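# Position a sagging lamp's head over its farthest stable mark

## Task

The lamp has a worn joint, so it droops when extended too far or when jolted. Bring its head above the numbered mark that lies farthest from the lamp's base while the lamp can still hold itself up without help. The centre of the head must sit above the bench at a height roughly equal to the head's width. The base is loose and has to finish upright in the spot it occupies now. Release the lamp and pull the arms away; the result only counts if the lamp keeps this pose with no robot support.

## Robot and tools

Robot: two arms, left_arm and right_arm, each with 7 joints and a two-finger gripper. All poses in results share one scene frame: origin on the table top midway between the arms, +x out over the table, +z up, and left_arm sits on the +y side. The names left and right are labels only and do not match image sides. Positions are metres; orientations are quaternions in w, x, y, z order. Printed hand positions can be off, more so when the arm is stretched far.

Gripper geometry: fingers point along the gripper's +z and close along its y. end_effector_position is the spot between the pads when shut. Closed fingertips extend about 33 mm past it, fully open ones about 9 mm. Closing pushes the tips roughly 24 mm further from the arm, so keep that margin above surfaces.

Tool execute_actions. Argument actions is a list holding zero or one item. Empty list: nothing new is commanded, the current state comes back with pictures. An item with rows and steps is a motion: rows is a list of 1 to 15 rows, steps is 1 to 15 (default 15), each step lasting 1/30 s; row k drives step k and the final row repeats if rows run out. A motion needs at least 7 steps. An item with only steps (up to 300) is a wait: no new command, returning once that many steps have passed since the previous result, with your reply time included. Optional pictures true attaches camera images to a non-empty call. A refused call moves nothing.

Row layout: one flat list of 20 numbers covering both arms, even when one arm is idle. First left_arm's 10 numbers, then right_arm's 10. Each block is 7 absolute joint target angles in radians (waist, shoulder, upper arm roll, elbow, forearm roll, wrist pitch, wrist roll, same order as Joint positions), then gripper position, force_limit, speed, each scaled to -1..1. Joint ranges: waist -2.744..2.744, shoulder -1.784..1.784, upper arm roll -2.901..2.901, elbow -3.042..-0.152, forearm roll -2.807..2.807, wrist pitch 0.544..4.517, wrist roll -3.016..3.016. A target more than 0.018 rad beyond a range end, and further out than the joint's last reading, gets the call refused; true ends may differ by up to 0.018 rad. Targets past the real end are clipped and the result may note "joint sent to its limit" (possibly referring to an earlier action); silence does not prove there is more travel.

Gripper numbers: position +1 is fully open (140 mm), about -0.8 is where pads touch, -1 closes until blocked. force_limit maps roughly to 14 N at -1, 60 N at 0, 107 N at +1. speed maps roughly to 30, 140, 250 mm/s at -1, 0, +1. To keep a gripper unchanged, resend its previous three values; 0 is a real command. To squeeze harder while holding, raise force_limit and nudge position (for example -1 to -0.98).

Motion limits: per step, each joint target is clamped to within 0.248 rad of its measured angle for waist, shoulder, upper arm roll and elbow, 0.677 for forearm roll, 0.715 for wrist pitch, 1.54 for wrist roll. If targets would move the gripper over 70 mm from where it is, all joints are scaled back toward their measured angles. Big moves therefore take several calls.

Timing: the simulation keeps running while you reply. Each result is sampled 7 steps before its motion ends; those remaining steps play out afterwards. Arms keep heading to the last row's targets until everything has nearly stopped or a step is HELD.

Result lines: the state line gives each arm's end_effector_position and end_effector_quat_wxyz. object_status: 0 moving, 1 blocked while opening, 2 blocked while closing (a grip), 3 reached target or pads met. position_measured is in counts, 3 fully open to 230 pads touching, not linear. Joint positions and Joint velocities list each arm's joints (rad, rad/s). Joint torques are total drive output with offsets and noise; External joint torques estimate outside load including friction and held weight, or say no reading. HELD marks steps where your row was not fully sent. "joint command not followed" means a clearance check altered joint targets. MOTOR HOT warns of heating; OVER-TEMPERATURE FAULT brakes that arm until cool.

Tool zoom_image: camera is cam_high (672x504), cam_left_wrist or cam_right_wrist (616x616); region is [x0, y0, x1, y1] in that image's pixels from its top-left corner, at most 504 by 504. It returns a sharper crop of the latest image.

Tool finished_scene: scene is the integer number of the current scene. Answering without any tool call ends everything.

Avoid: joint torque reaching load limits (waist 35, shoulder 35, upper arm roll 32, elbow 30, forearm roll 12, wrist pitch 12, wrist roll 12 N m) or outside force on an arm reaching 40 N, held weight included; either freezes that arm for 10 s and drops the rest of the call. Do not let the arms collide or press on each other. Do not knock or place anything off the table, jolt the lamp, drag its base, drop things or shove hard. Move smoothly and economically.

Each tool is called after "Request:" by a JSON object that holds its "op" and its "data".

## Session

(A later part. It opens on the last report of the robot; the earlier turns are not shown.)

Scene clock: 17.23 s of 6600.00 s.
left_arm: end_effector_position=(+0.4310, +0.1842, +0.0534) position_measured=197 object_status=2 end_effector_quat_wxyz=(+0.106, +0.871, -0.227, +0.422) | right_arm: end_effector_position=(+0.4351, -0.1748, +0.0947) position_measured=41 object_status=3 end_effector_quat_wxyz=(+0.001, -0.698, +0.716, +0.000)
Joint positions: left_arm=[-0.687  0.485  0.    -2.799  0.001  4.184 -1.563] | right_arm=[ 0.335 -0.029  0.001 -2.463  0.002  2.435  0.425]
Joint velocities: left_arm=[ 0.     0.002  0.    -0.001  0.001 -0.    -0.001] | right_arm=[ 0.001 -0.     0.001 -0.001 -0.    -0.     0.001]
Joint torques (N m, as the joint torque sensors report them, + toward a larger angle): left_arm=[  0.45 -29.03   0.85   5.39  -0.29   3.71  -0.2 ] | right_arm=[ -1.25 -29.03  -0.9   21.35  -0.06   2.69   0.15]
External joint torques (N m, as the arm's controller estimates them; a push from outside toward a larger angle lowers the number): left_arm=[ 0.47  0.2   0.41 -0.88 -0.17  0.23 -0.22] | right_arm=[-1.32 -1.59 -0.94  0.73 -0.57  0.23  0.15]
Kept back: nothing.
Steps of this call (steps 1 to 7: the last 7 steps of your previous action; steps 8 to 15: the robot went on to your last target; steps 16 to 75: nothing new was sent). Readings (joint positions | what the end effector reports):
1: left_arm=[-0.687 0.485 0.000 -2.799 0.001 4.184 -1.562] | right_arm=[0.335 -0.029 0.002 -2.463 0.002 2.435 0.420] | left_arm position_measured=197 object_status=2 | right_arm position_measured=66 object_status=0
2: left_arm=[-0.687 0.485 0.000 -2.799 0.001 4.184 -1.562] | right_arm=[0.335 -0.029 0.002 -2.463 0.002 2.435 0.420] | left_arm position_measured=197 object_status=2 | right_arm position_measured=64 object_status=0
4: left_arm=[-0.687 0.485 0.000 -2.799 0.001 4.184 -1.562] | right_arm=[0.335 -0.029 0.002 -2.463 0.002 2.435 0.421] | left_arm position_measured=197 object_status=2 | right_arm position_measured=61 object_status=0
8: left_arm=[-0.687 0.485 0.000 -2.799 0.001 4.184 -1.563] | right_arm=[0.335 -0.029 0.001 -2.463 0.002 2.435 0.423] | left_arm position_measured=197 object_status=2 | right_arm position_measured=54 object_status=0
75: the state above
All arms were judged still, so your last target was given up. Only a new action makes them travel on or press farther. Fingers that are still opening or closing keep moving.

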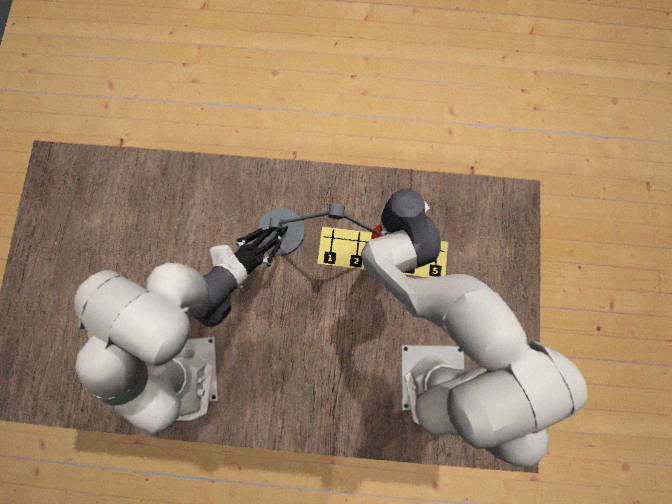

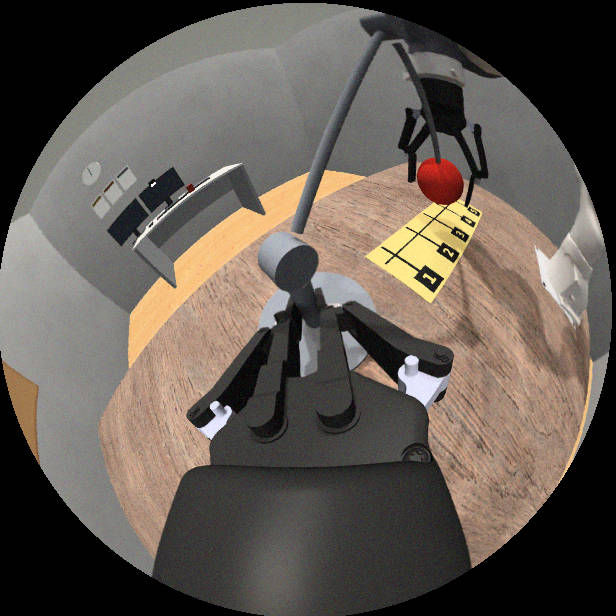

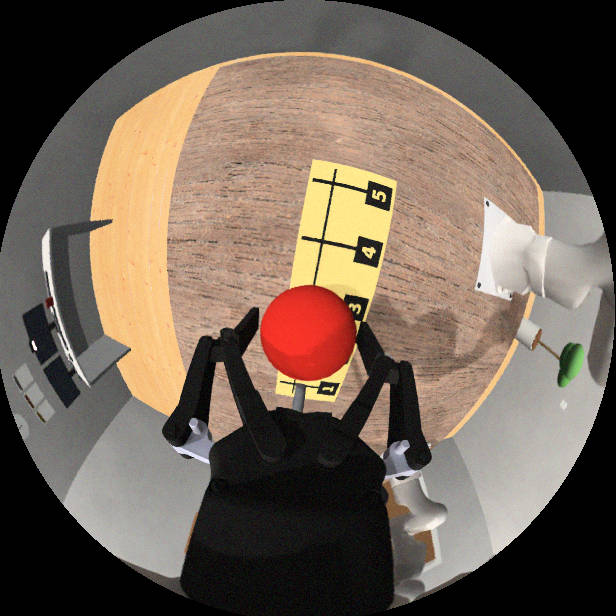

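Request:
{"op": "execute_actions", "data": {"actions": [{"rows":[[-0.686,0.485,0,-2.8,0,4.185,-1.571,-1,-0.5,-0.6,0.346,-0.029,0,-2.462,0,2.437,0.435,-1,-0.5,-0.6]]}]}}

Request:
{"op": "execute_actions", "data": {"actions": [{"steps":14}]}}

Request:
{"op": "execute_actions", "data": {"actions": [{"rows":[[-0.686,0.485,0,-2.8,0,4.185,-1.571,-1,-0.5,-0.6,0.293,-0.044,0,-2.482,0,2.44,0.397,-1,-0.5,-0.6]],"steps":10}]}}

Request:
{"op": "execute_actions", "data": {"actions": [{"rows":[[-0.686,0.485,0,-2.8,0,4.185,-1.571,-1,-0.5,-0.6,0.24,-0.065,0,-2.508,0,2.444,0.347,-1,-0.5,-0.6]],"steps":10}]}}

Request:
{"op": "execute_actions", "data": {"actions": [{"rows":[[-0.686,0.485,0,-2.8,0,4.185,-1.571,-1,-0.5,-0.6,0.187,-0.083,0,-2.531,0,2.448,0.296,-1,-0.5,-0.6]],"steps":10}]}}

Request:
{"op": "execute_actions", "data": {"actions": [{"rows":[[-0.686,0.485,0,-2.8,0,4.185,-1.571,-1,-0.5,-0.6,0.135,-0.099,0,-2.551,0,2.452,0.245,-1,-0.5,-0.6]]}]}}

Request:
{"op": "execute_actions", "data": {"actions": [{"steps":20}]}}

Request:
{"op": "execute_actions", "data": {"actions": [{"rows":[[-0.686,0.485,0,-2.8,0,4.185,-1.571,-1,-0.5,-0.6,0.151,-0.099,0,-2.551,0,2.452,0.245,-1,-0.5,-0.6]]}]}}

Request:
{"op": "execute_actions", "data": {"actions": [{"rows":[[-0.686,0.485,0,-2.8,0,4.185,-1.571,-1,-0.5,-0.6,0.151,-0.099,0,-2.551,0,2.452,0.245,0.7,-0.5,-1]]}]}}

Request:
{"op": "execute_actions", "data": {"actions": [{"steps":75}], "pictures": true}}

Scene clock: 18.40 s of 6600.00 s.
left_arm: end_effector_position=(+0.4310, +0.1842, +0.0534) position_measured=197 object_status=2 end_effector_quat_wxyz=(+0.106, +0.871, -0.227, +0.422) | right_arm: end_effector_position=(+0.4338, -0.1712, +0.0948) position_measured=68 object_status=0 end_effector_quat_wxyz=(-0.001, +0.700, -0.714, -0.000)
Joint positions: left_arm=[-0.687  0.485  0.    -2.799  0.001  4.184 -1.563] | right_arm=[ 0.344 -0.029  0.    -2.462  0.002  2.436  0.428]
Joint velocities: left_arm=[ 0.     0.     0.     0.     0.002 -0.001  0.   ] | right_arm=[-0.001 -0.003  0.002 -0.001 -0.     0.013  0.008]
Joint torques (N m, as the joint torque sensors report them, + toward a larger angle): left_arm=[  0.4  -28.94   0.91   6.54  -0.3    3.65  -0.37] | right_arm=[  1.45 -29.22   0.03  21.21  -0.03   2.26   0.17]
External joint torques (N m, as the arm's controller estimates them; a push from outside toward a larger angle lowers the number): left_arm=[ 0.43  0.28  0.48  0.21 -0.19  0.16 -0.4 ] | right_arm=[ 1.46 -1.78  0.18  0.46 -0.54 -0.13  0.16]
Steps of this call (steps 1 to 27: nothing new was sent; steps 28 to 35: the first 8 steps of this action). Readings (joint positions | what the end effector reports):
28: left_arm=[-0.687 0.485 0.000 -2.799 0.001 4.184 -1.563] | right_arm=[0.336 -0.029 0.000 -2.463 0.002 2.435 0.425] | left_arm position_measured=197 object_status=2 | right_arm position_measured=41 object_status=0
29: left_arm=[-0.687 0.485 0.000 -2.799 0.001 4.184 -1.563] | right_arm=[0.339 -0.029 0.000 -2.463 0.002 2.435 0.426] | left_arm position_measured=197 object_status=2 | right_arm position_measured=44 object_status=0
31: left_arm=[-0.687 0.485 0.000 -2.799 0.001 4.184 -1.563] | right_arm=[0.342 -0.029 0.000 -2.463 0.002 2.435 0.427] | left_arm position_measured=197 object_status=2 | right_arm position_measured=52 object_status=0
35: the state above

Scene clock: 18.87 s of 6600.00 s.
left_arm: end_effector_position=(+0.4310, +0.1842, +0.0534) position_measured=197 object_status=2 end_effector_quat_wxyz=(+0.106, +0.871, -0.227, +0.422) | right_arm: end_effector_position=(+0.4340, -0.1711, +0.0950) position_measured=78 object_status=2 end_effector_quat_wxyz=(-0.002, +0.700, -0.714, -0.000)
Joint positions: left_arm=[-0.687  0.485  0.    -2.799  0.001  4.184 -1.563] | right_arm=[ 0.344 -0.029  0.    -2.462  0.002  2.436  0.428]
Joint velocities: left_arm=[ 0.     0.    -0.001  0.001 -0.001 -0.    -0.001] | right_arm=[-0.     0.    -0.     0.    -0.    -0.001 -0.001]
Joint torques (N m, as the joint torque sensors report them, + toward a larger angle): left_arm=[  0.04 -28.67   1.12   6.02  -0.37   3.62  -0.29] | right_arm=[  1.45 -28.8   -0.1   21.34  -0.05   2.53   0.22]
External joint torques (N m, as the arm's controller estimates them; a push from outside toward a larger angle lowers the number): left_arm=[ 0.02  0.61  0.64 -0.32 -0.24  0.13 -0.32] | right_arm=[ 1.49 -1.34 -0.03  0.67 -0.57  0.06  0.22]
Kept back: nothing.
Steps of this call (steps 1 to 7: the last 7 steps of your previous action; steps 8 to 14: the robot went on to your last target). Readings (joint positions | what the end effector reports):
1: left_arm=[-0.687 0.485 0.000 -2.799 0.001 4.184 -1.563] | right_arm=[0.344 -0.029 0.000 -2.462 0.002 2.436 0.428] | left_arm position_measured=197 object_status=2 | right_arm position_measured=72 object_status=0
2: left_arm=[-0.687 0.485 0.000 -2.799 0.001 4.184 -1.563] | right_arm=[0.344 -0.029 0.000 -2.462 0.002 2.436 0.428] | left_arm position_measured=197 object_status=2 | right_arm position_measured=76 object_status=0
4: left_arm=[-0.687 0.485 0.000 -2.799 0.001 4.184 -1.563] | right_arm=[0.344 -0.029 0.000 -2.462 0.002 2.436 0.428] | left_arm position_measured=197 object_status=2 | right_arm position_measured=78 object_status=0
8: left_arm=[-0.687 0.485 0.000 -2.799 0.001 4.184 -1.563] | right_arm=[0.344 -0.029 0.000 -2.462 0.002 2.436 0.428] | left_arm position_measured=197 object_status=2 | right_arm position_measured=78 object_status=2
14: the state above

Scene clock: 18.97 s of 6600.00 s.
left_arm: end_effector_position=(+0.4311, +0.1839, +0.0538) position_measured=197 object_status=2 end_effector_quat_wxyz=(+0.107, +0.871, -0.227, +0.422) | right_arm: end_effector_position=(+0.4342, -0.1811, +0.0952) position_measured=78 object_status=2 end_effector_quat_wxyz=(+0.001, -0.698, +0.716, +0.000)
Joint positions: left_arm=[-0.687  0.485  0.    -2.799  0.001  4.185 -1.563] | right_arm=[ 0.318 -0.039  0.006 -2.474  0.002  2.437  0.414]
Joint velocities: left_arm=[0.001 0.    0.001 0.003 0.    0.003 0.   ] | right_arm=[-0.188 -0.067  0.001 -0.096  0.001 -0.019 -0.193]
Joint torques (N m, as the joint torque sensors report them, + toward a larger angle): left_arm=[  0.52 -29.37   0.62   6.94  -0.33   3.47  -0.29] | right_arm=[ -6.14 -27.82  -3.86  20.57  -0.01   3.34   1.92]
External joint torques (N m, as the arm's controller estimates them; a push from outside toward a larger angle lowers the number): left_arm=[ 0.42 -0.04  0.07  0.6  -0.18  0.03 -0.31] | right_arm=[-8.73 -2.11 -6.19 -0.08 -0.46  0.92  1.85]
Steps of this call (steps 1 to 3: the first 3 steps of this action). Readings (joint positions | what the end effector reports):
1: left_arm=[-0.687 0.485 0.000 -2.799 0.001 4.184 -1.563] | right_arm=[0.335 -0.032 0.005 -2.466 0.002 2.438 0.426] | left_arm position_measured=197 object_status=2 | right_arm position_measured=78 object_status=2
2: left_arm=[-0.687 0.485 0.000 -2.799 0.001 4.185 -1.563] | right_arm=[0.326 -0.036 0.006 -2.470 0.002 2.438 0.420] | left_arm position_measured=197 object_status=2 | right_arm position_measured=78 object_status=2
3: the state above

Scene clock: 19.30 s of 6600.00 s.
left_arm: end_effector_position=(+0.4311, +0.1836, +0.0540) position_measured=197 object_status=2 end_effector_quat_wxyz=(+0.107, +0.871, -0.227, +0.423) | right_arm: end_effector_position=(+0.4338, -0.2027, +0.0946) position_measured=78 object_status=2 end_effector_quat_wxyz=(-0.000, -0.698, +0.716, +0.001)
Joint positions: left_arm=[-0.687  0.485  0.    -2.798  0.001  4.185 -1.563] | right_arm=[ 0.271 -0.058  0.011 -2.498  0.002  2.439  0.373]
Joint velocities: left_arm=[-0.001 -0.    -0.     0.004 -0.001  0.001 -0.   ] | right_arm=[-0.268 -0.094 -0.035 -0.143 -0.005 -0.012 -0.242]
Joint torques (N m, as the joint torque sensors report them, + toward a larger angle): left_arm=[  0.97 -29.51   0.7    5.8   -0.33   3.47  -0.27] | right_arm=[ -5.82 -26.79  -5.06  20.74   0.26   3.55   2.23]
External joint torques (N m, as the arm's controller estimates them; a push from outside toward a larger angle lowers the number): left_arm=[ 1.01 -0.31  0.28 -0.45 -0.21  0.   -0.29] | right_arm=[-9.   -1.96 -8.09 -0.13 -0.27  1.08  2.14]
Steps of this call (steps 1 to 7: the last 7 steps of your previous action; steps 8 to 10: the first 3 steps of this action). Readings (joint positions | what the end effector reports):
8: left_arm=[-0.687 0.485 0.000 -2.799 0.001 4.185 -1.563] | right_arm=[0.294 -0.048 0.012 -2.485 0.002 2.439 0.388] | left_arm position_measured=197 object_status=2 | right_arm position_measured=78 object_status=2
9: left_arm=[-0.687 0.485 0.000 -2.798 0.001 4.185 -1.563] | right_arm=[0.281 -0.054 0.012 -2.492 0.002 2.439 0.381] | left_arm position_measured=197 object_status=2 | right_arm position_measured=78 object_status=2
10: the state above

Scene clock: 19.63 s of 6600.00 s.
left_arm: end_effector_position=(+0.4311, +0.1833, +0.0540) position_measured=197 object_status=2 end_effector_quat_wxyz=(+0.107, +0.871, -0.227, +0.423) | right_arm: end_effector_position=(+0.4335, -0.2278, +0.0938) position_measured=78 object_status=2 end_effector_quat_wxyz=(-0.002, -0.697, +0.717, +0.001)
Joint positions: left_arm=[-0.687  0.485 -0.    -2.798  0.001  4.185 -1.563] | right_arm=[ 0.218 -0.077  0.012 -2.522  0.002  2.442  0.324]
Joint velocities: left_arm=[-0.001  0.002 -0.001  0.006 -0.001 -0.    -0.001] | right_arm=[-0.27  -0.077 -0.049 -0.128 -0.006 -0.006 -0.251]
Joint torques (N m, as the joint torque sensors report them, + toward a larger angle): left_arm=[  0.6  -28.75   0.94   5.94  -0.34   3.56  -0.32] | right_arm=[ -5.94 -26.56  -5.73  21.75   0.23   3.6    2.22]
External joint torques (N m, as the arm's controller estimates them; a push from outside toward a larger angle lowers the number): left_arm=[ 0.62  0.41  0.51 -0.33 -0.22  0.09 -0.35] | right_arm=[-9.24 -2.16 -8.86  0.88 -0.27  1.12  2.15]
Steps of this call (steps 1 to 7: the last 7 steps of your previous action; steps 8 to 10: the first 3 steps of this action). Readings (joint positions | what the end effector reports):
8: left_arm=[-0.687 0.485 -0.000 -2.798 0.001 4.185 -1.563] | right_arm=[0.241 -0.068 0.014 -2.511 0.002 2.442 0.340] | left_arm position_measured=197 object_status=2 | right_arm position_measured=78 object_status=2
9: left_arm=[-0.687 0.485 -0.000 -2.798 0.001 4.185 -1.563] | right_arm=[0.229 -0.073 0.014 -2.517 0.002 2.442 0.332] | left_arm position_measured=197 object_status=2 | right_arm position_measured=78 object_status=2
10: the state above

Scene clock: 20.13 s of 6600.00 s.
left_arm: end_effector_position=(+0.4311, +0.1831, +0.0540) position_measured=197 object_status=2 end_effector_quat_wxyz=(+0.107, +0.871, -0.228, +0.423) | right_arm: end_effector_position=(+0.4334, -0.2620, +0.0926) position_measured=78 object_status=2 end_effector_quat_wxyz=(-0.003, -0.697, +0.717, +0.002)
Joint positions: left_arm=[-0.687  0.485 -0.    -2.798  0.001  4.184 -1.563] | right_arm=[ 0.148 -0.097  0.009 -2.549  0.002  2.446  0.251]
Joint velocities: left_arm=[-0.001  0.001 -0.    -0.003  0.001 -0.001 -0.   ] | right_arm=[-0.027 -0.012  0.001  0.    -0.001  0.012 -0.063]
Joint torques (N m, as the joint torque sensors report them, + toward a larger angle): left_arm=[  1.12 -29.2    1.82   5.31  -0.29   3.52  -0.26] | right_arm=[ -6.3  -26.93  -5.81  19.69   0.1    3.05   0.62]
External joint torques (N m, as the arm's controller estimates them; a push from outside toward a larger angle lowers the number): left_arm=[ 1.    0.02  1.26 -1.06 -0.15  0.04 -0.28] | right_arm=[-6.87 -2.13 -6.32 -0.8  -0.38  0.59  0.69]
Steps of this call (steps 1 to 7: the last 7 steps of your previous action; steps 8 to 15: the first 8 steps of this action). Readings (joint positions | what the end effector reports):
8: left_arm=[-0.687 0.485 -0.000 -2.798 0.001 4.184 -1.563] | right_arm=[0.189 -0.085 0.014 -2.533 0.002 2.445 0.291] | left_arm position_measured=197 object_status=2 | right_arm position_measured=78 object_status=2
9: left_arm=[-0.687 0.485 -0.000 -2.798 0.001 4.184 -1.563] | right_arm=[0.176 -0.090 0.014 -2.539 0.002 2.445 0.283] | left_arm position_measured=197 object_status=2 | right_arm position_measured=78 object_status=2
11: left_arm=[-0.687 0.485 -0.000 -2.798 0.001 4.184 -1.563] | right_arm=[0.159 -0.094 0.011 -2.546 0.002 2.445 0.267] | left_arm position_measured=197 object_status=2 | right_arm position_measured=78 object_status=2
15: the state above

Scene clock: 20.80 s of 6600.00 s.
left_arm: end_effector_position=(+0.4310, +0.1832, +0.0539) position_measured=197 object_status=2 end_effector_quat_wxyz=(+0.107, +0.871, -0.228, +0.422) | right_arm: end_effector_position=(+0.4345, -0.2632, +0.0931) position_measured=78 object_status=2 end_effector_quat_wxyz=(-0.001, -0.698, +0.716, +0.001)
Joint positions: left_arm=[-0.687  0.485 -0.    -2.798  0.001  4.184 -1.563] | right_arm=[ 0.145 -0.098  0.009 -2.549  0.002  2.448  0.243]
Joint velocities: left_arm=[ 0.001  0.001  0.     0.001  0.002 -0.002  0.   ] | right_arm=[-0.001 -0.001  0.001  0.001 -0.002  0.001 -0.001]
Joint torques (N m, as the joint torque sensors report them, + toward a larger angle): left_arm=[  0.39 -29.32   1.66   5.53  -0.37   3.54  -0.26] | right_arm=[ -6.25 -26.74  -5.64  19.54   0.12   3.02   0.01]
External joint torques (N m, as the arm's controller estimates them; a push from outside toward a larger angle lowers the number): left_arm=[ 0.44 -0.04  1.26 -0.81 -0.26  0.06 -0.28] | right_arm=[-6.23 -1.81 -5.51 -0.98 -0.38  0.54  0.01]
Kept back: nothing.
Steps of this call (steps 1 to 7: the last 7 steps of your previous action; steps 8 to 15: the robot went on to your last target; steps 16 to 20: nothing new was sent). Readings (joint positions | what the end effector reports):
1: left_arm=[-0.687 0.485 -0.000 -2.798 0.001 4.184 -1.563] | right_arm=[0.147 -0.097 0.009 -2.549 0.002 2.447 0.249] | left_arm position_measured=197 object_status=2 | right_arm position_measured=78 object_status=2
2: left_arm=[-0.687 0.485 -0.000 -2.798 0.001 4.184 -1.563] | right_arm=[0.147 -0.097 0.009 -2.549 0.002 2.447 0.248] | left_arm position_measured=197 object_status=2 | right_arm position_measured=78 object_status=2
4: left_arm=[-0.687 0.485 -0.000 -2.798 0.001 4.184 -1.563] | right_arm=[0.146 -0.098 0.009 -2.549 0.002 2.447 0.246] | left_arm position_measured=197 object_status=2 | right_arm position_measured=78 object_status=2
8: left_arm=[-0.687 0.485 -0.000 -2.798 0.001 4.184 -1.563] | right_arm=[0.145 -0.098 0.009 -2.549 0.002 2.448 0.244] | left_arm position_measured=197 object_status=2 | right_arm position_measured=78 object_status=2
20: the state above
All arms were judged still, so your last target was given up. Only a new action makes them travel on or press farther. Fingers that are still opening or closing keep moving.

Scene clock: 21.07 s of 6600.00 s.
left_arm: end_effector_position=(+0.4309, +0.1834, +0.0536) position_measured=197 object_status=2 end_effector_quat_wxyz=(+0.107, +0.871, -0.228, +0.422) | right_arm: end_effector_position=(+0.4344, -0.2625, +0.0931) position_measured=78 object_status=2 end_effector_quat_wxyz=(-0.001, -0.699, +0.715, +0.001)
Joint positions: left_arm=[-0.687  0.485 -0.    -2.798  0.001  4.184 -1.563] | right_arm=[ 0.151 -0.098  0.004 -2.549  0.002  2.448  0.243]
Joint velocities: left_arm=[-0.001  0.    -0.001  0.    -0.    -0.     0.   ] | right_arm=[ 0.004  0.    -0.002 -0.001  0.001  0.001  0.001]
Joint torques (N m, as the joint torque sensors report them, + toward a larger angle): left_arm=[  1.16 -29.59   1.36   5.81  -0.34   3.61  -0.32] | right_arm=[  0.21 -26.54  -1.65  19.77   0.08   2.97   0.  ]
External joint torques (N m, as the arm's controller estimates them; a push from outside toward a larger angle lowers the number): left_arm=[ 1.14 -0.32  0.89 -0.52 -0.22  0.13 -0.34] | right_arm=[ 0.13 -1.73 -1.64 -0.66 -0.42  0.5   0.  ]
Steps of this call (steps 1 to 8: the first 8 steps of this action). Readings (joint positions | what the end effector reports):
1: left_arm=[-0.687 0.485 -0.000 -2.798 0.001 4.184 -1.563] | right_arm=[0.147 -0.098 0.008 -2.549 0.002 2.448 0.243] | left_arm position_measured=197 object_status=2 | right_arm position_measured=78 object_status=2
2: left_arm=[-0.687 0.485 -0.000 -2.798 0.001 4.184 -1.563] | right_arm=[0.149 -0.098 0.007 -2.549 0.002 2.448 0.243] | left_arm position_measured=197 object_status=2 | right_arm position_measured=78 object_status=2
4: left_arm=[-0.687 0.485 -0.000 -2.798 0.001 4.184 -1.563] | right_arm=[0.150 -0.098 0.005 -2.549 0.002 2.448 0.243] | left_arm position_measured=197 object_status=2 | right_arm position_measured=78 object_status=2
8: the state above

Scene clock: 21.57 s of 6600.00 s.
left_arm: end_effector_position=(+0.4308, +0.1834, +0.0534) position_measured=197 object_status=2 end_effector_quat_wxyz=(+0.107, +0.871, -0.227, +0.422) | right_arm: end_effector_position=(+0.4350, -0.2633, +0.0933) position_measured=67 object_status=0 end_effector_quat_wxyz=(-0.001, -0.698, +0.716, +0.001)
Joint positions: left_arm=[-0.687  0.485 -0.    -2.798  0.001  4.183 -1.563] | right_arm=[ 0.151 -0.098  0.002 -2.549  0.002  2.45   0.243]
Joint velocities: left_arm=[ 0.     0.    -0.001 -0.001  0.     0.    -0.   ] | right_arm=[ 0.001 -0.001 -0.002 -0.001  0.     0.002  0.001]
Joint torques (N m, as the joint torque sensors report them, + toward a larger angle): left_arm=[  0.89 -28.77   1.39   5.78  -0.32   3.72  -0.19] | right_arm=[ -0.14 -26.7   -1.34  19.61   0.09   2.67   0.01]
External joint torques (N m, as the arm's controller estimates them; a push from outside toward a larger angle lowers the number): left_arm=[ 0.86  0.52  0.9  -0.53 -0.19  0.24 -0.21] | right_arm=[-0.23 -1.94 -1.32 -0.77 -0.41  0.21  0.01]
Steps of this call (steps 1 to 7: the last 7 steps of your previous action; steps 8 to 15: the first 8 steps of this action). Readings (joint positions | what the end effector reports):
8: left_arm=[-0.687 0.485 -0.000 -2.798 0.001 4.184 -1.563] | right_arm=[0.151 -0.098 0.004 -2.549 0.002 2.448 0.243] | left_arm position_measured=197 object_status=2 | right_arm position_measured=78 object_status=0
9: left_arm=[-0.687 0.485 -0.000 -2.798 0.001 4.184 -1.563] | right_arm=[0.151 -0.098 0.004 -2.549 0.002 2.449 0.243] | left_arm position_measured=197 object_status=2 | right_arm position_measured=78 object_status=0
11: left_arm=[-0.687 0.485 -0.000 -2.798 0.001 4.183 -1.563] | right_arm=[0.151 -0.098 0.003 -2.549 0.002 2.449 0.243] | left_arm position_measured=197 object_status=2 | right_arm position_measured=74 object_status=0
15: the state above

Scene clock: 24.07 s of 6600.00 s.
left_arm: end_effector_position=(+0.4308, +0.1834, +0.0534) position_measured=197 object_status=2 end_effector_quat_wxyz=(+0.107, +0.871, -0.227, +0.422) | right_arm: end_effector_position=(+0.4352, -0.2634, +0.0933) position_measured=41 object_status=3 end_effector_quat_wxyz=(-0.000, -0.698, +0.716, +0.001)
Joint positions: left_arm=[-0.687  0.485 -0.    -2.798  0.001  4.183 -1.564] | right_arm=[ 0.151 -0.098  0.001 -2.549  0.002  2.45   0.243]
Joint velocities: left_arm=[-0.001  0.     0.002  0.     0.    -0.001  0.001] | right_arm=[ 0.001 -0.002 -0.001 -0.     0.001  0.002 -0.001]
Joint torques (N m, as the joint torque sensors report them, + toward a larger angle): left_arm=[  0.29 -29.14   1.2    5.72  -0.29   3.63  -0.26] | right_arm=[ -0.1  -26.6   -0.96  19.85   0.12   2.74   0.  ]
External joint torques (N m, as the arm's controller estimates them; a push from outside toward a larger angle lowers the number): left_arm=[ 0.24  0.15  0.69 -0.63 -0.16  0.15 -0.28] | right_arm=[-0.14 -1.65 -0.91 -0.65 -0.38  0.25  0.  ]
Kept back: nothing.
Steps of this call (steps 1 to 7: the last 7 steps of your previous action; steps 8 to 15: the robot went on to your last target; steps 16 to 75: nothing new was sent). Readings (joint positions | what the end effector reports):
1: left_arm=[-0.687 0.485 -0.000 -2.798 0.001 4.183 -1.564] | right_arm=[0.151 -0.098 0.002 -2.549 0.002 2.450 0.243] | left_arm position_measured=197 object_status=2 | right_arm position_measured=66 object_status=0
2: left_arm=[-0.687 0.485 -0.000 -2.798 0.001 4.183 -1.564] | right_arm=[0.151 -0.098 0.002 -2.549 0.002 2.450 0.243] | left_arm position_measured=197 object_status=2 | right_arm position_measured=64 object_status=0
4: left_arm=[-0.687 0.485 -0.000 -2.798 0.001 4.183 -1.564] | right_arm=[0.151 -0.098 0.002 -2.549 0.002 2.450 0.243] | left_arm position_measured=197 object_status=2 | right_arm position_measured=61 object_status=0
8: left_arm=[-0.687 0.485 -0.000 -2.798 0.001 4.183 -1.564] | right_arm=[0.151 -0.098 0.002 -2.549 0.002 2.450 0.243] | left_arm position_measured=197 object_status=2 | right_arm position_measured=54 object_status=0
75: the state above
All arms were judged still, so your last target was given up. Only a new action makes them travel on or press farther. Fingers that are still opening or closing keep moving.

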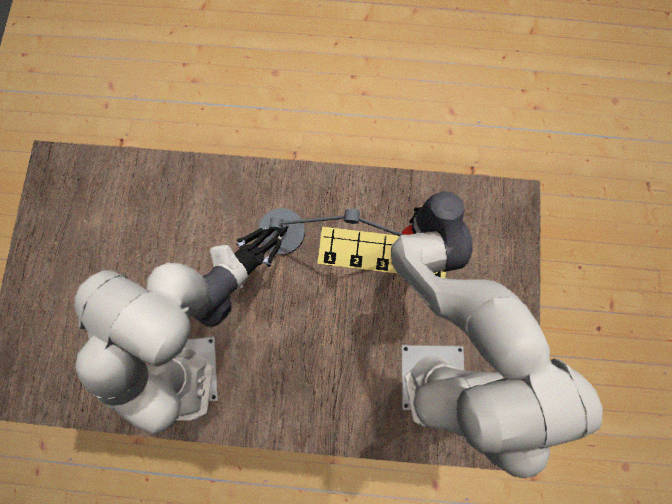

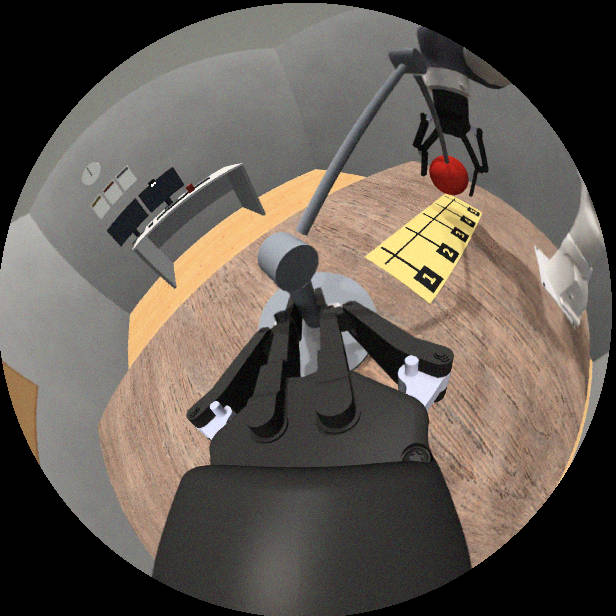

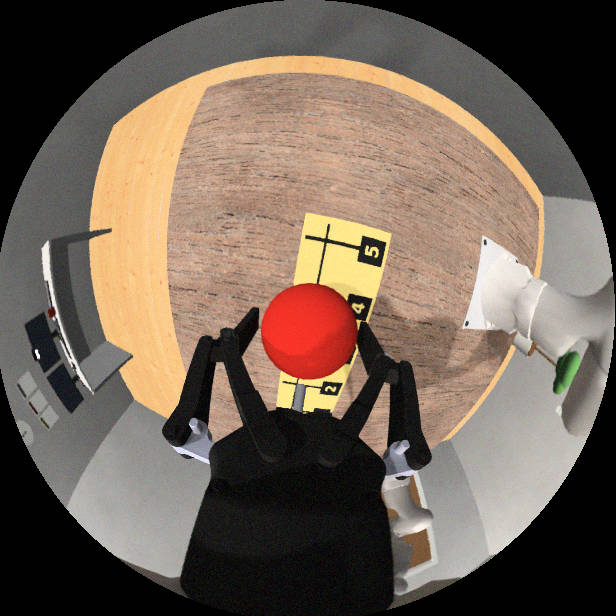

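Request:
{"op": "execute_actions", "data": {"actions": [{"rows":[[-0.686,0.485,0,-2.8,0,4.185,-1.571,-0.98,0,-0.6,0.158,-0.099,0,-2.551,0,2.452,0.25,-1,-0.3,-0.6]]}]}}

Request:
{"op": "execute_actions", "data": {"actions": [{"steps":14}]}}

Request:
{"op": "execute_actions", "data": {"actions": [{"rows":[[-0.686,0.485,0,-2.8,0,4.185,-1.571,-0.98,0,-0.6,0.105,-0.11,0,-2.563,0,2.453,0.21,-1,-0.3,-0.6]],"steps":10}]}}

Request:
{"op": "execute_actions", "data": {"actions": [{"rows":[[-0.686,0.485,0,-2.8,0,4.185,-1.571,-0.98,0,-0.6,0.06,-0.122,0,-2.576,0,2.454,0.168,-1,-0.3,-0.6]],"steps":10}]}}

Request:
{"op": "execute_actions", "data": {"actions": [{"rows":[[-0.686,0.485,0,-2.8,0,4.185,-1.571,-0.98,0,-0.6,0.015,-0.132,0,-2.587,0,2.455,0.127,-1,-0.3,-0.6]],"steps":10}]}}

Request:
{"op": "execute_actions", "data": {"actions": [{"rows":[[-0.686,0.485,0,-2.8,0,4.185,-1.571,-0.98,0,-0.6,-0.03,-0.139,0,-2.595,0,2.456,0.086,-1,-0.3,-0.6]],"steps":10}]}}

Request:
{"op": "execute_actions", "data": {"actions": [{"rows":[[-0.686,0.485,0,-2.8,0,4.185,-1.571,-0.98,0,-0.6,-0.073,-0.144,0,-2.601,0,2.457,0.045,-1,-0.3,-0.6]]}]}}

Request:
{"op": "execute_actions", "data": {"actions": [{"steps":20}]}}

Request:
{"op": "execute_actions", "data": {"actions": [{"rows":[[-0.686,0.485,0,-2.8,0,4.185,-1.571,-0.98,0,-0.6,-0.052,-0.144,0,-2.601,0,2.457,0.045,-1,-0.3,-0.6]]}]}}

Request:
{"op": "execute_actions", "data": {"actions": [{"rows":[[-0.686,0.485,0,-2.8,0,4.185,-1.571,-0.98,0,-0.6,-0.052,-0.144,0,-2.601,0,2.457,0.045,0.7,-0.3,-1]]}]}}

Request:
{"op": "execute_actions", "data": {"actions": [{"steps":75}], "pictures": true}}

Scene clock: 25.03 s of 6600.00 s.
left_arm: end_effector_position=(+0.4308, +0.1834, +0.0535) position_measured=199 object_status=2 end_effector_quat_wxyz=(+0.107, +0.871, -0.227, +0.422) | right_arm: end_effector_position=(+0.4349, -0.2616, +0.0934) position_measured=68 object_status=0 end_effector_quat_wxyz=(-0.000, -0.699, +0.715, +0.001)
Joint positions: left_arm=[-0.687  0.485 -0.    -2.798  0.001  4.184 -1.564] | right_arm=[ 0.156 -0.098  0.001 -2.549  0.002  2.45   0.244]
Joint velocities: left_arm=[-0.001  0.    -0.001  0.    -0.    -0.    -0.001] | right_arm=[ 0.002  0.001  0.    -0.001 -0.001  0.001  0.002]
Joint torques (N m, as the joint torque sensors report them, + toward a larger angle): left_arm=[  1.09 -29.78   1.5    5.86  -0.36   3.56  -0.22] | right_arm=[  1.59 -26.64  -0.45  19.67   0.1    2.59   0.18]
External joint torques (N m, as the arm's controller estimates them; a push from outside toward a larger angle lowers the number): left_arm=[ 1.12 -0.53  1.07 -0.44 -0.24  0.08 -0.24] | right_arm=[ 1.57 -1.9  -0.37 -0.74 -0.4   0.12  0.18]
Steps of this call (steps 1 to 21: nothing new was sent; steps 22 to 29: the first 8 steps of this action). Readings (joint positions | what the end effector reports):
22: left_arm=[-0.687 0.485 -0.000 -2.798 0.001 4.184 -1.564] | right_arm=[0.152 -0.098 0.001 -2.549 0.002 2.450 0.244] | left_arm position_measured=197 object_status=0 | right_arm position_measured=41 object_status=0
23: left_arm=[-0.687 0.485 -0.000 -2.798 0.001 4.184 -1.564] | right_arm=[0.153 -0.098 0.001 -2.549 0.002 2.450 0.244] | left_arm position_measured=199 object_status=0 | right_arm position_measured=44 object_status=0
25: left_arm=[-0.687 0.485 -0.000 -2.798 0.001 4.184 -1.564] | right_arm=[0.155 -0.098 0.001 -2.549 0.002 2.450 0.244] | left_arm position_measured=199 object_status=0 | right_arm position_measured=52 object_status=0
29: the state above

Scene clock: 25.50 s of 6600.00 s.
left_arm: end_effector_position=(+0.4308, +0.1835, +0.0535) position_measured=199 object_status=2 end_effector_quat_wxyz=(+0.107, +0.871, -0.227, +0.422) | right_arm: end_effector_position=(+0.4349, -0.2616, +0.0934) position_measured=79 object_status=2 end_effector_quat_wxyz=(-0.000, -0.699, +0.715, +0.001)
Joint positions: left_arm=[-0.687  0.485 -0.    -2.798  0.001  4.184 -1.564] | right_arm=[ 0.156 -0.098  0.001 -2.549  0.002  2.451  0.244]
Joint velocities: left_arm=[ 0.    -0.001 -0.001 -0.001  0.    -0.    -0.001] | right_arm=[ 0.    -0.001  0.     0.    -0.001  0.001 -0.001]
Joint torques (N m, as the joint torque sensors report them, + toward a larger angle): left_arm=[  0.88 -28.58   0.97   6.36  -0.32   3.72  -0.14] | right_arm=[  1.38 -26.53  -0.69  19.72   0.12   2.62   0.18]
External joint torques (N m, as the arm's controller estimates them; a push from outside toward a larger angle lowers the number): left_arm=[ 0.9   0.72  0.53  0.04 -0.2   0.23 -0.16] | right_arm=[ 1.36 -1.64 -0.61 -0.78 -0.39  0.13  0.18]
Kept back: nothing.
Steps of this call (steps 1 to 7: the last 7 steps of your previous action; steps 8 to 14: the robot went on to your last target). Readings (joint positions | what the end effector reports):
1: left_arm=[-0.687 0.485 -0.000 -2.798 0.001 4.184 -1.564] | right_arm=[0.156 -0.098 0.001 -2.549 0.002 2.451 0.244] | left_arm position_measured=199 object_status=2 | right_arm position_measured=72 object_status=0
2: left_arm=[-0.687 0.485 -0.000 -2.798 0.001 4.184 -1.564] | right_arm=[0.156 -0.098 0.001 -2.549 0.002 2.451 0.244] | left_arm position_measured=199 object_status=2 | right_arm position_measured=76 object_status=0
4: left_arm=[-0.687 0.485 -0.000 -2.798 0.001 4.184 -1.564] | right_arm=[0.156 -0.098 0.001 -2.549 0.002 2.451 0.244] | left_arm position_measured=199 object_status=2 | right_arm position_measured=79 object_status=0
8: left_arm=[-0.687 0.485 -0.000 -2.798 0.001 4.184 -1.564] | right_arm=[0.156 -0.098 0.001 -2.549 0.002 2.451 0.244] | left_arm position_measured=199 object_status=2 | right_arm position_measured=79 object_status=2
14: the state above

Scene clock: 25.60 s of 6600.00 s.
left_arm: end_effector_position=(+0.4309, +0.1832, +0.0538) position_measured=199 object_status=2 end_effector_quat_wxyz=(+0.107, +0.871, -0.227, +0.422) | right_arm: end_effector_position=(+0.4342, -0.2712, +0.0935) position_measured=79 object_status=2 end_effector_quat_wxyz=(-0.000, -0.697, +0.717, +0.001)
Joint positions: left_arm=[-0.687  0.485 -0.    -2.798  0.001  4.184 -1.564] | right_arm=[ 0.13  -0.105  0.006 -2.557  0.002  2.451  0.23 ]
Joint velocities: left_arm=[ 0.     0.001 -0.     0.007  0.     0.001  0.002] | right_arm=[-0.193 -0.046 -0.001 -0.068  0.    -0.016 -0.178]
Joint torques (N m, as the joint torque sensors report them, + toward a larger angle): left_arm=[  0.86 -28.92   1.25   4.6   -0.29   3.59  -0.25] | right_arm=[ -6.62 -26.35  -4.17  20.98   0.15   3.2    1.67]
External joint torques (N m, as the arm's controller estimates them; a push from outside toward a larger angle lowers the number): left_arm=[ 0.83  0.33  0.78 -1.71 -0.16  0.11 -0.25] | right_arm=[-9.08 -2.88 -6.25  0.68 -0.28  0.77  1.67]
Steps of this call (steps 1 to 3: the first 3 steps of this action). Readings (joint positions | what the end effector reports):
1: left_arm=[-0.687 0.485 -0.000 -2.798 0.001 4.184 -1.564] | right_arm=[0.147 -0.100 0.005 -2.552 0.002 2.451 0.242] | left_arm position_measured=199 object_status=2 | right_arm position_measured=79 object_status=2
2: left_arm=[-0.687 0.485 -0.000 -2.798 0.001 4.184 -1.564] | right_arm=[0.138 -0.103 0.006 -2.555 0.002 2.451 0.236] | left_arm position_measured=199 object_status=2 | right_arm position_measured=79 object_status=2
3: the state above

Scene clock: 25.93 s of 6600.00 s.
left_arm: end_effector_position=(+0.4311, +0.1831, +0.0539) position_measured=199 object_status=2 end_effector_quat_wxyz=(+0.107, +0.871, -0.228, +0.423) | right_arm: end_effector_position=(+0.4328, -0.2890, +0.0934) position_measured=79 object_status=2 end_effector_quat_wxyz=(-0.001, -0.696, +0.718, +0.001)
Joint positions: left_arm=[-0.687  0.485 -0.    -2.798  0.001  4.184 -1.563] | right_arm=[ 0.088 -0.117  0.01  -2.57   0.002  2.45   0.195]
Joint velocities: left_arm=[-0.002  0.001 -0.002  0.006  0.001  0.001  0.007] | right_arm=[-0.222 -0.052 -0.023 -0.075  0.    -0.011 -0.209]
Joint torques (N m, as the joint torque sensors report them, + toward a larger angle): left_arm=[  0.6  -28.73   1.58   4.21  -0.33   3.54  -0.48] | right_arm=[ -5.25 -26.51  -5.04  20.58   0.12   3.3    1.72]
External joint torques (N m, as the arm's controller estimates them; a push from outside toward a larger angle lowers the number): left_arm=[ 0.7   0.51  1.21 -2.01 -0.22  0.05 -0.49] | right_arm=[-7.9  -3.15 -7.51 -0.03 -0.31  0.85  1.73]
Steps of this call (steps 1 to 7: the last 7 steps of your previous action; steps 8 to 10: the first 3 steps of this action). Readings (joint positions | what the end effector reports):
8: left_arm=[-0.687 0.485 -0.000 -2.798 0.001 4.184 -1.563] | right_arm=[0.107 -0.111 0.011 -2.564 0.002 2.451 0.208] | left_arm position_measured=199 object_status=2 | right_arm position_measured=79 object_status=2
9: left_arm=[-0.687 0.485 -0.000 -2.798 0.001 4.184 -1.563] | right_arm=[0.096 -0.114 0.011 -2.567 0.002 2.451 0.202] | left_arm position_measured=199 object_status=2 | right_arm position_measured=79 object_status=2
10: the state above

Scene clock: 26.27 s of 6600.00 s.
left_arm: end_effector_position=(+0.4312, +0.1828, +0.0541) position_measured=199 object_status=2 end_effector_quat_wxyz=(+0.107, +0.870, -0.228, +0.423) | right_arm: end_effector_position=(+0.4315, -0.3084, +0.0934) position_measured=79 object_status=2 end_effector_quat_wxyz=(-0.002, -0.694, +0.720, +0.001)
Joint positions: left_arm=[-0.688  0.485 -0.    -2.797  0.001  4.184 -1.562] | right_arm=[ 0.043 -0.127  0.011 -2.582  0.002  2.451  0.155]
Joint velocities: left_arm=[-0.     0.     0.001  0.008 -0.001  0.001  0.006] | right_arm=[-0.224 -0.039 -0.033 -0.068 -0.002 -0.008 -0.213]
Joint torques (N m, as the joint torque sensors report them, + toward a larger angle): left_arm=[  0.99 -28.69   1.16   4.56  -0.43   3.55  -0.54] | right_arm=[ -5.82 -25.96  -6.3   21.5    0.11   3.32   1.7 ]
External joint torques (N m, as the arm's controller estimates them; a push from outside toward a larger angle lowers the number): left_arm=[ 0.95  0.65  0.67 -1.78 -0.3   0.06 -0.55] | right_arm=[-8.52 -2.85 -8.8   0.91 -0.31  0.88  1.72]
Steps of this call (steps 1 to 7: the last 7 steps of your previous action; steps 8 to 10: the first 3 steps of this action). Readings (joint positions | what the end effector reports):
8: left_arm=[-0.687 0.485 -0.000 -2.798 0.001 4.184 -1.562] | right_arm=[0.063 -0.122 0.013 -2.576 0.002 2.451 0.169] | left_arm position_measured=199 object_status=2 | right_arm position_measured=79 object_status=2
9: left_arm=[-0.687 0.485 -0.000 -2.797 0.001 4.184 -1.562] | right_arm=[0.052 -0.125 0.012 -2.579 0.002 2.451 0.163] | left_arm position_measured=199 object_status=2 | right_arm position_measured=79 object_status=2
10: the state above

Scene clock: 26.60 s of 6600.00 s.
left_arm: end_effector_position=(+0.4313, +0.1825, +0.0542) position_measured=199 object_status=2 end_effector_quat_wxyz=(+0.107, +0.870, -0.229, +0.423) | right_arm: end_effector_position=(+0.4303, -0.3279, +0.0932) position_measured=79 object_status=2 end_effector_quat_wxyz=(-0.002, -0.693, +0.721, +0.001)
Joint positions: left_arm=[-0.688  0.485 -0.001 -2.797  0.001  4.184 -1.561] | right_arm=[-0.001 -0.135  0.012 -2.591  0.002  2.451  0.115]
Joint velocities: left_arm=[-0.001  0.001  0.001  0.006 -0.     0.     0.006] | right_arm=[-0.224 -0.025 -0.033 -0.055  0.001 -0.007 -0.214]
Joint torques (N m, as the joint torque sensors report them, + toward a larger angle): left_arm=[  0.74 -28.91   1.16   4.61  -0.35   3.55  -0.42] | right_arm=[ -6.45 -25.7   -5.31  21.19   0.12   3.32   1.73]
External joint torques (N m, as the arm's controller estimates them; a push from outside toward a larger angle lowers the number): left_arm=[ 0.77  0.36  0.74 -1.67 -0.24  0.07 -0.43] | right_arm=[-9.08 -2.75 -7.73  0.74 -0.31  0.9   1.76]
Steps of this call (steps 1 to 7: the last 7 steps of your previous action; steps 8 to 10: the first 3 steps of this action). Readings (joint positions | what the end effector reports):
8: left_arm=[-0.688 0.485 -0.001 -2.797 0.001 4.184 -1.561] | right_arm=[0.018 -0.132 0.013 -2.587 0.002 2.452 0.129] | left_arm position_measured=199 object_status=2 | right_arm position_measured=79 object_status=2
9: left_arm=[-0.688 0.485 -0.001 -2.797 0.001 4.184 -1.561] | right_arm=[0.007 -0.134 0.013 -2.589 0.002 2.452 0.122] | left_arm position_measured=199 object_status=2 | right_arm position_measured=79 object_status=2
10: the state above

Scene clock: 27.10 s of 6600.00 s.
left_arm: end_effector_position=(+0.4309, +0.1812, +0.0543) position_measured=199 object_status=2 end_effector_quat_wxyz=(+0.107, +0.870, -0.231, +0.423) | right_arm: end_effector_position=(+0.4285, -0.3532, +0.0927) position_measured=79 object_status=2 end_effector_quat_wxyz=(-0.002, -0.693, +0.721, +0.002)
Joint positions: left_arm=[-0.689  0.485 -0.001 -2.796  0.002  4.184 -1.559] | right_arm=[-0.059 -0.142  0.01  -2.6    0.002  2.452  0.057]
Joint velocities: left_arm=[-0.003  0.001 -0.005 -0.     0.003 -0.003  0.001] | right_arm=[-0.022 -0.009 -0.001  0.    -0.     0.004 -0.045]
Joint torques (N m, as the joint torque sensors report them, + toward a larger angle): left_arm=[  2.58 -29.37   2.85   3.54  -0.75   3.56  -0.45] | right_arm=[ -7.73 -25.67  -6.83  19.84   0.11   3.11   0.02]
External joint torques (N m, as the arm's controller estimates them; a push from outside toward a larger angle lowers the number): left_arm=[ 2.47 -0.11  2.3  -2.77 -0.6   0.08 -0.48] | right_arm=[-7.98 -2.54 -6.94 -0.52 -0.37  0.64  0.07]
Steps of this call (steps 1 to 7: the last 7 steps of your previous action; steps 8 to 15: the first 8 steps of this action). Readings (joint positions | what the end effector reports):
8: left_arm=[-0.688 0.485 -0.001 -2.797 0.001 4.184 -1.560] | right_arm=[-0.026 -0.138 0.013 -2.595 0.002 2.452 0.089] | left_arm position_measured=199 object_status=2 | right_arm position_measured=79 object_status=2
9: left_arm=[-0.688 0.485 -0.001 -2.797 0.001 4.184 -1.560] | right_arm=[-0.036 -0.140 0.013 -2.596 0.002 2.452 0.082] | left_arm position_measured=199 object_status=2 | right_arm position_measured=79 object_status=2
11: left_arm=[-0.688 0.485 -0.001 -2.796 0.001 4.184 -1.559] | right_arm=[-0.050 -0.141 0.011 -2.599 0.002 2.452 0.069] | left_arm position_measured=199 object_status=2 | right_arm position_measured=79 object_status=2
15: the state above

Scene clock: 27.77 s of 6600.00 s.
left_arm: end_effector_position=(+0.4305, +0.1805, +0.0542) position_measured=199 object_status=2 end_effector_quat_wxyz=(+0.108, +0.870, -0.231, +0.423) | right_arm: end_effector_position=(+0.4289, -0.3539, +0.0930) position_measured=79 object_status=2 end_effector_quat_wxyz=(-0.002, -0.693, +0.721, +0.002)
Joint positions: left_arm=[-0.689  0.485 -0.002 -2.796  0.002  4.184 -1.559] | right_arm=[-0.061 -0.142  0.01  -2.6    0.003  2.453  0.052]
Joint velocities: left_arm=[-0.001  0.001 -0.    -0.001 -0.     0.001 -0.001] | right_arm=[-0.001 -0.    -0.002  0.001 -0.001  0.001  0.001]
Joint torques (N m, as the joint torque sensors report them, + toward a larger angle): left_arm=[  2.93 -29.6    1.87   4.19  -0.67   3.67  -0.52] | right_arm=[ -7.66 -25.54  -6.7   20.1   -0.18   3.03  -0.48]
External joint torques (N m, as the arm's controller estimates them; a push from outside toward a larger angle lowers the number): left_arm=[ 2.97 -0.39  1.47 -2.11 -0.56  0.2  -0.54] | right_arm=[-7.6  -2.32 -6.48 -0.35 -0.68  0.54 -0.48]
Kept back: nothing.
Steps of this call (steps 1 to 7: the last 7 steps of your previous action; steps 8 to 15: the robot went on to your last target; steps 16 to 20: nothing new was sent). Readings (joint positions | what the end effector reports):
1: left_arm=[-0.689 0.485 -0.002 -2.796 0.002 4.184 -1.559] | right_arm=[-0.059 -0.142 0.010 -2.600 0.002 2.452 0.056] | left_arm position_measured=199 object_status=2 | right_arm position_measured=79 object_status=2
2: left_arm=[-0.689 0.485 -0.002 -2.796 0.002 4.184 -1.559] | right_arm=[-0.060 -0.142 0.010 -2.600 0.002 2.452 0.055] | left_arm position_measured=199 object_status=2 | right_arm position_measured=79 object_status=2
4: left_arm=[-0.689 0.485 -0.002 -2.796 0.002 4.184 -1.559] | right_arm=[-0.060 -0.142 0.010 -2.600 0.002 2.453 0.054] | left_arm position_measured=199 object_status=2 | right_arm position_measured=79 object_status=2
8: left_arm=[-0.689 0.485 -0.002 -2.796 0.002 4.184 -1.559] | right_arm=[-0.061 -0.142 0.010 -2.600 0.003 2.453 0.053] | left_arm position_measured=199 object_status=2 | right_arm position_measured=79 object_status=2
20: the state above
All arms were judged still, so your last target was given up. Only a new action makes them travel on or press farther. Fingers that are still opening or closing keep moving.

Scene clock: 28.03 s of 6600.00 s.
left_arm: end_effector_position=(+0.4302, +0.1809, +0.0536) position_measured=199 object_status=2 end_effector_quat_wxyz=(+0.108, +0.870, -0.230, +0.422) | right_arm: end_effector_position=(+0.4290, -0.3527, +0.0931) position_measured=79 object_status=2 end_effector_quat_wxyz=(-0.001, -0.694, +0.720, +0.002)
Joint positions: left_arm=[-0.689  0.485 -0.002 -2.797  0.002  4.183 -1.561] | right_arm=[-0.052 -0.142  0.004 -2.6    0.003  2.454  0.052]
Joint velocities: left_arm=[-0.001 -0.001  0.001  0.001 -0.001  0.    -0.004] | right_arm=[ 0.004  0.001 -0.004 -0.001  0.002  0.001  0.001]
Joint torques (N m, as the joint torque sensors report them, + toward a larger angle): left_arm=[  3.14 -29.57   2.67   4.43  -0.72   3.72  -0.41] | right_arm=[ -0.39 -25.46  -2.52  20.02  -0.18   2.95  -0.45]
External joint torques (N m, as the arm's controller estimates them; a push from outside toward a larger angle lowers the number): left_arm=[ 3.13 -0.18  2.22 -1.99 -0.59  0.23 -0.43] | right_arm=[-0.42 -2.32 -2.4  -0.34 -0.68  0.47 -0.45]
Steps of this call (steps 1 to 8: the first 8 steps of this action). Readings (joint positions | what the end effector reports):
1: left_arm=[-0.689 0.485 -0.002 -2.796 0.002 4.183 -1.559] | right_arm=[-0.058 -0.142 0.009 -2.600 0.003 2.453 0.052] | left_arm position_measured=199 object_status=2 | right_arm position_measured=79 object_status=2
2: left_arm=[-0.689 0.485 -0.002 -2.796 0.002 4.183 -1.559] | right_arm=[-0.055 -0.142 0.007 -2.600 0.003 2.453 0.052] | left_arm position_measured=199 object_status=2 | right_arm position_measured=79 object_status=2
4: left_arm=[-0.689 0.485 -0.002 -2.797 0.002 4.183 -1.560] | right_arm=[-0.053 -0.142 0.005 -2.600 0.003 2.454 0.052] | left_arm position_measured=199 object_status=2 | right_arm position_measured=79 object_status=2
8: the state above

Scene clock: 28.53 s of 6600.00 s.
left_arm: end_effector_position=(+0.4302, +0.1810, +0.0535) position_measured=199 object_status=2 end_effector_quat_wxyz=(+0.108, +0.871, -0.229, +0.422) | right_arm: end_effector_position=(+0.4294, -0.3534, +0.0934) position_measured=68 object_status=0 end_effector_quat_wxyz=(-0.000, -0.694, +0.720, +0.002)
Joint positions: left_arm=[-0.689  0.485 -0.002 -2.797  0.002  4.182 -1.562] | right_arm=[-0.052 -0.143  0.002 -2.6    0.003  2.455  0.051]
Joint velocities: left_arm=[ 0.001 -0.     0.    -0.001 -0.001 -0.    -0.003] | right_arm=[ 0.001 -0.002 -0.004 -0.001 -0.001  0.003 -0.004]
Joint torques (N m, as the joint torque sensors report them, + toward a larger angle): left_arm=[  1.25 -29.33   2.42   5.19  -0.64   3.84  -0.42] | right_arm=[  0.11 -24.88  -0.49  20.11  -0.24   2.73  -0.42]
External joint torques (N m, as the arm's controller estimates them; a push from outside toward a larger angle lowers the number): left_arm=[ 1.21 -0.01  1.95 -1.17 -0.52  0.35 -0.44] | right_arm=[ 0.03 -1.73 -0.43 -0.24 -0.73  0.25 -0.42]
Steps of this call (steps 1 to 7: the last 7 steps of your previous action; steps 8 to 15: the first 8 steps of this action). Readings (joint positions | what the end effector reports):
8: left_arm=[-0.689 0.485 -0.002 -2.797 0.002 4.183 -1.561] | right_arm=[-0.052 -0.142 0.004 -2.600 0.003 2.454 0.052] | left_arm position_measured=199 object_status=2 | right_arm position_measured=79 object_status=0
9: left_arm=[-0.689 0.485 -0.002 -2.797 0.002 4.183 -1.561] | right_arm=[-0.052 -0.142 0.004 -2.600 0.003 2.454 0.052] | left_arm position_measured=199 object_status=2 | right_arm position_measured=79 object_status=0
11: left_arm=[-0.689 0.485 -0.002 -2.797 0.002 4.182 -1.562] | right_arm=[-0.052 -0.142 0.003 -2.600 0.003 2.454 0.052] | left_arm position_measured=199 object_status=2 | right_arm position_measured=75 object_status=0
15: the state above

Scene clock: 31.03 s of 6600.00 s.
left_arm: end_effector_position=(+0.4302, +0.1810, +0.0535) position_measured=199 object_status=2 end_effector_quat_wxyz=(+0.108, +0.871, -0.229, +0.422) | right_arm: end_effector_position=(+0.4297, -0.3535, +0.0935) position_measured=41 object_status=3 end_effector_quat_wxyz=(-0.000, -0.694, +0.720, +0.001)
Joint positions: left_arm=[-0.689  0.485 -0.002 -2.797  0.002  4.182 -1.563] | right_arm=[-0.052 -0.143  0.001 -2.6    0.003  2.455  0.05 ]
Joint velocities: left_arm=[ 0.001 -0.001 -0.     0.    -0.     0.    -0.   ] | right_arm=[-0.001  0.001  0.     0.    -0.002  0.     0.   ]
Joint torques (N m, as the joint torque sensors report them, + toward a larger angle): left_arm=[  1.37 -29.9    1.85   4.5   -0.7    3.82  -0.32] | right_arm=[ -0.05 -25.01  -0.89  20.05  -0.18   2.71  -0.39]
External joint torques (N m, as the arm's controller estimates them; a push from outside toward a larger angle lowers the number): left_arm=[ 1.35 -0.64  1.4  -1.8  -0.58  0.34 -0.34] | right_arm=[ 0.01 -1.83 -0.7  -0.36 -0.68  0.22 -0.39]
Kept back: nothing.
Steps of this call (steps 1 to 7: the last 7 steps of your previous action; steps 8 to 15: the robot went on to your last target; steps 16 to 75: nothing new was sent). Readings (joint positions | what the end effector reports):
1: left_arm=[-0.689 0.485 -0.002 -2.797 0.002 4.182 -1.562] | right_arm=[-0.052 -0.143 0.002 -2.600 0.003 2.455 0.051] | left_arm position_measured=199 object_status=2 | right_arm position_measured=66 object_status=0
2: left_arm=[-0.689 0.485 -0.002 -2.797 0.002 4.182 -1.562] | right_arm=[-0.052 -0.143 0.002 -2.600 0.003 2.455 0.051] | left_arm position_measured=199 object_status=2 | right_arm position_measured=65 object_status=0
4: left_arm=[-0.689 0.485 -0.002 -2.797 0.002 4.182 -1.563] | right_arm=[-0.052 -0.143 0.002 -2.600 0.003 2.455 0.051] | left_arm position_measured=199 object_status=2 | right_arm position_measured=62 object_status=0
8: left_arm=[-0.689 0.485 -0.002 -2.797 0.002 4.182 -1.563] | right_arm=[-0.052 -0.143 0.002 -2.600 0.003 2.455 0.050] | left_arm position_measured=199 object_status=2 | right_arm position_measured=55 object_status=0
75: the state above
All arms were judged still, so your last target was given up. Only a new action makes them travel on or press farther. Fingers that are still opening or closing keep moving.

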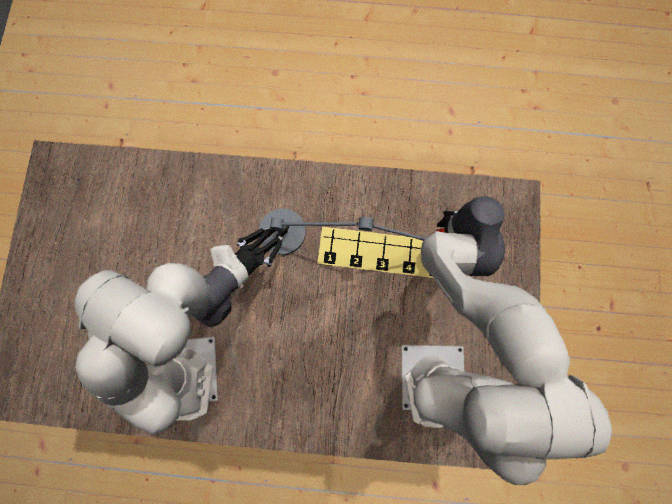

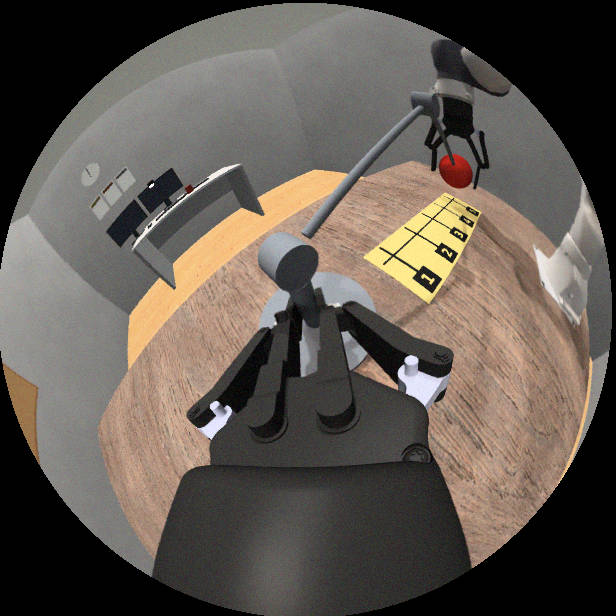

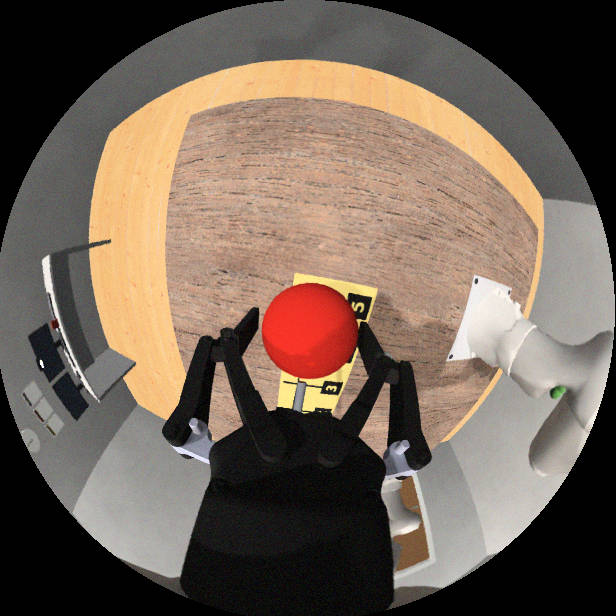

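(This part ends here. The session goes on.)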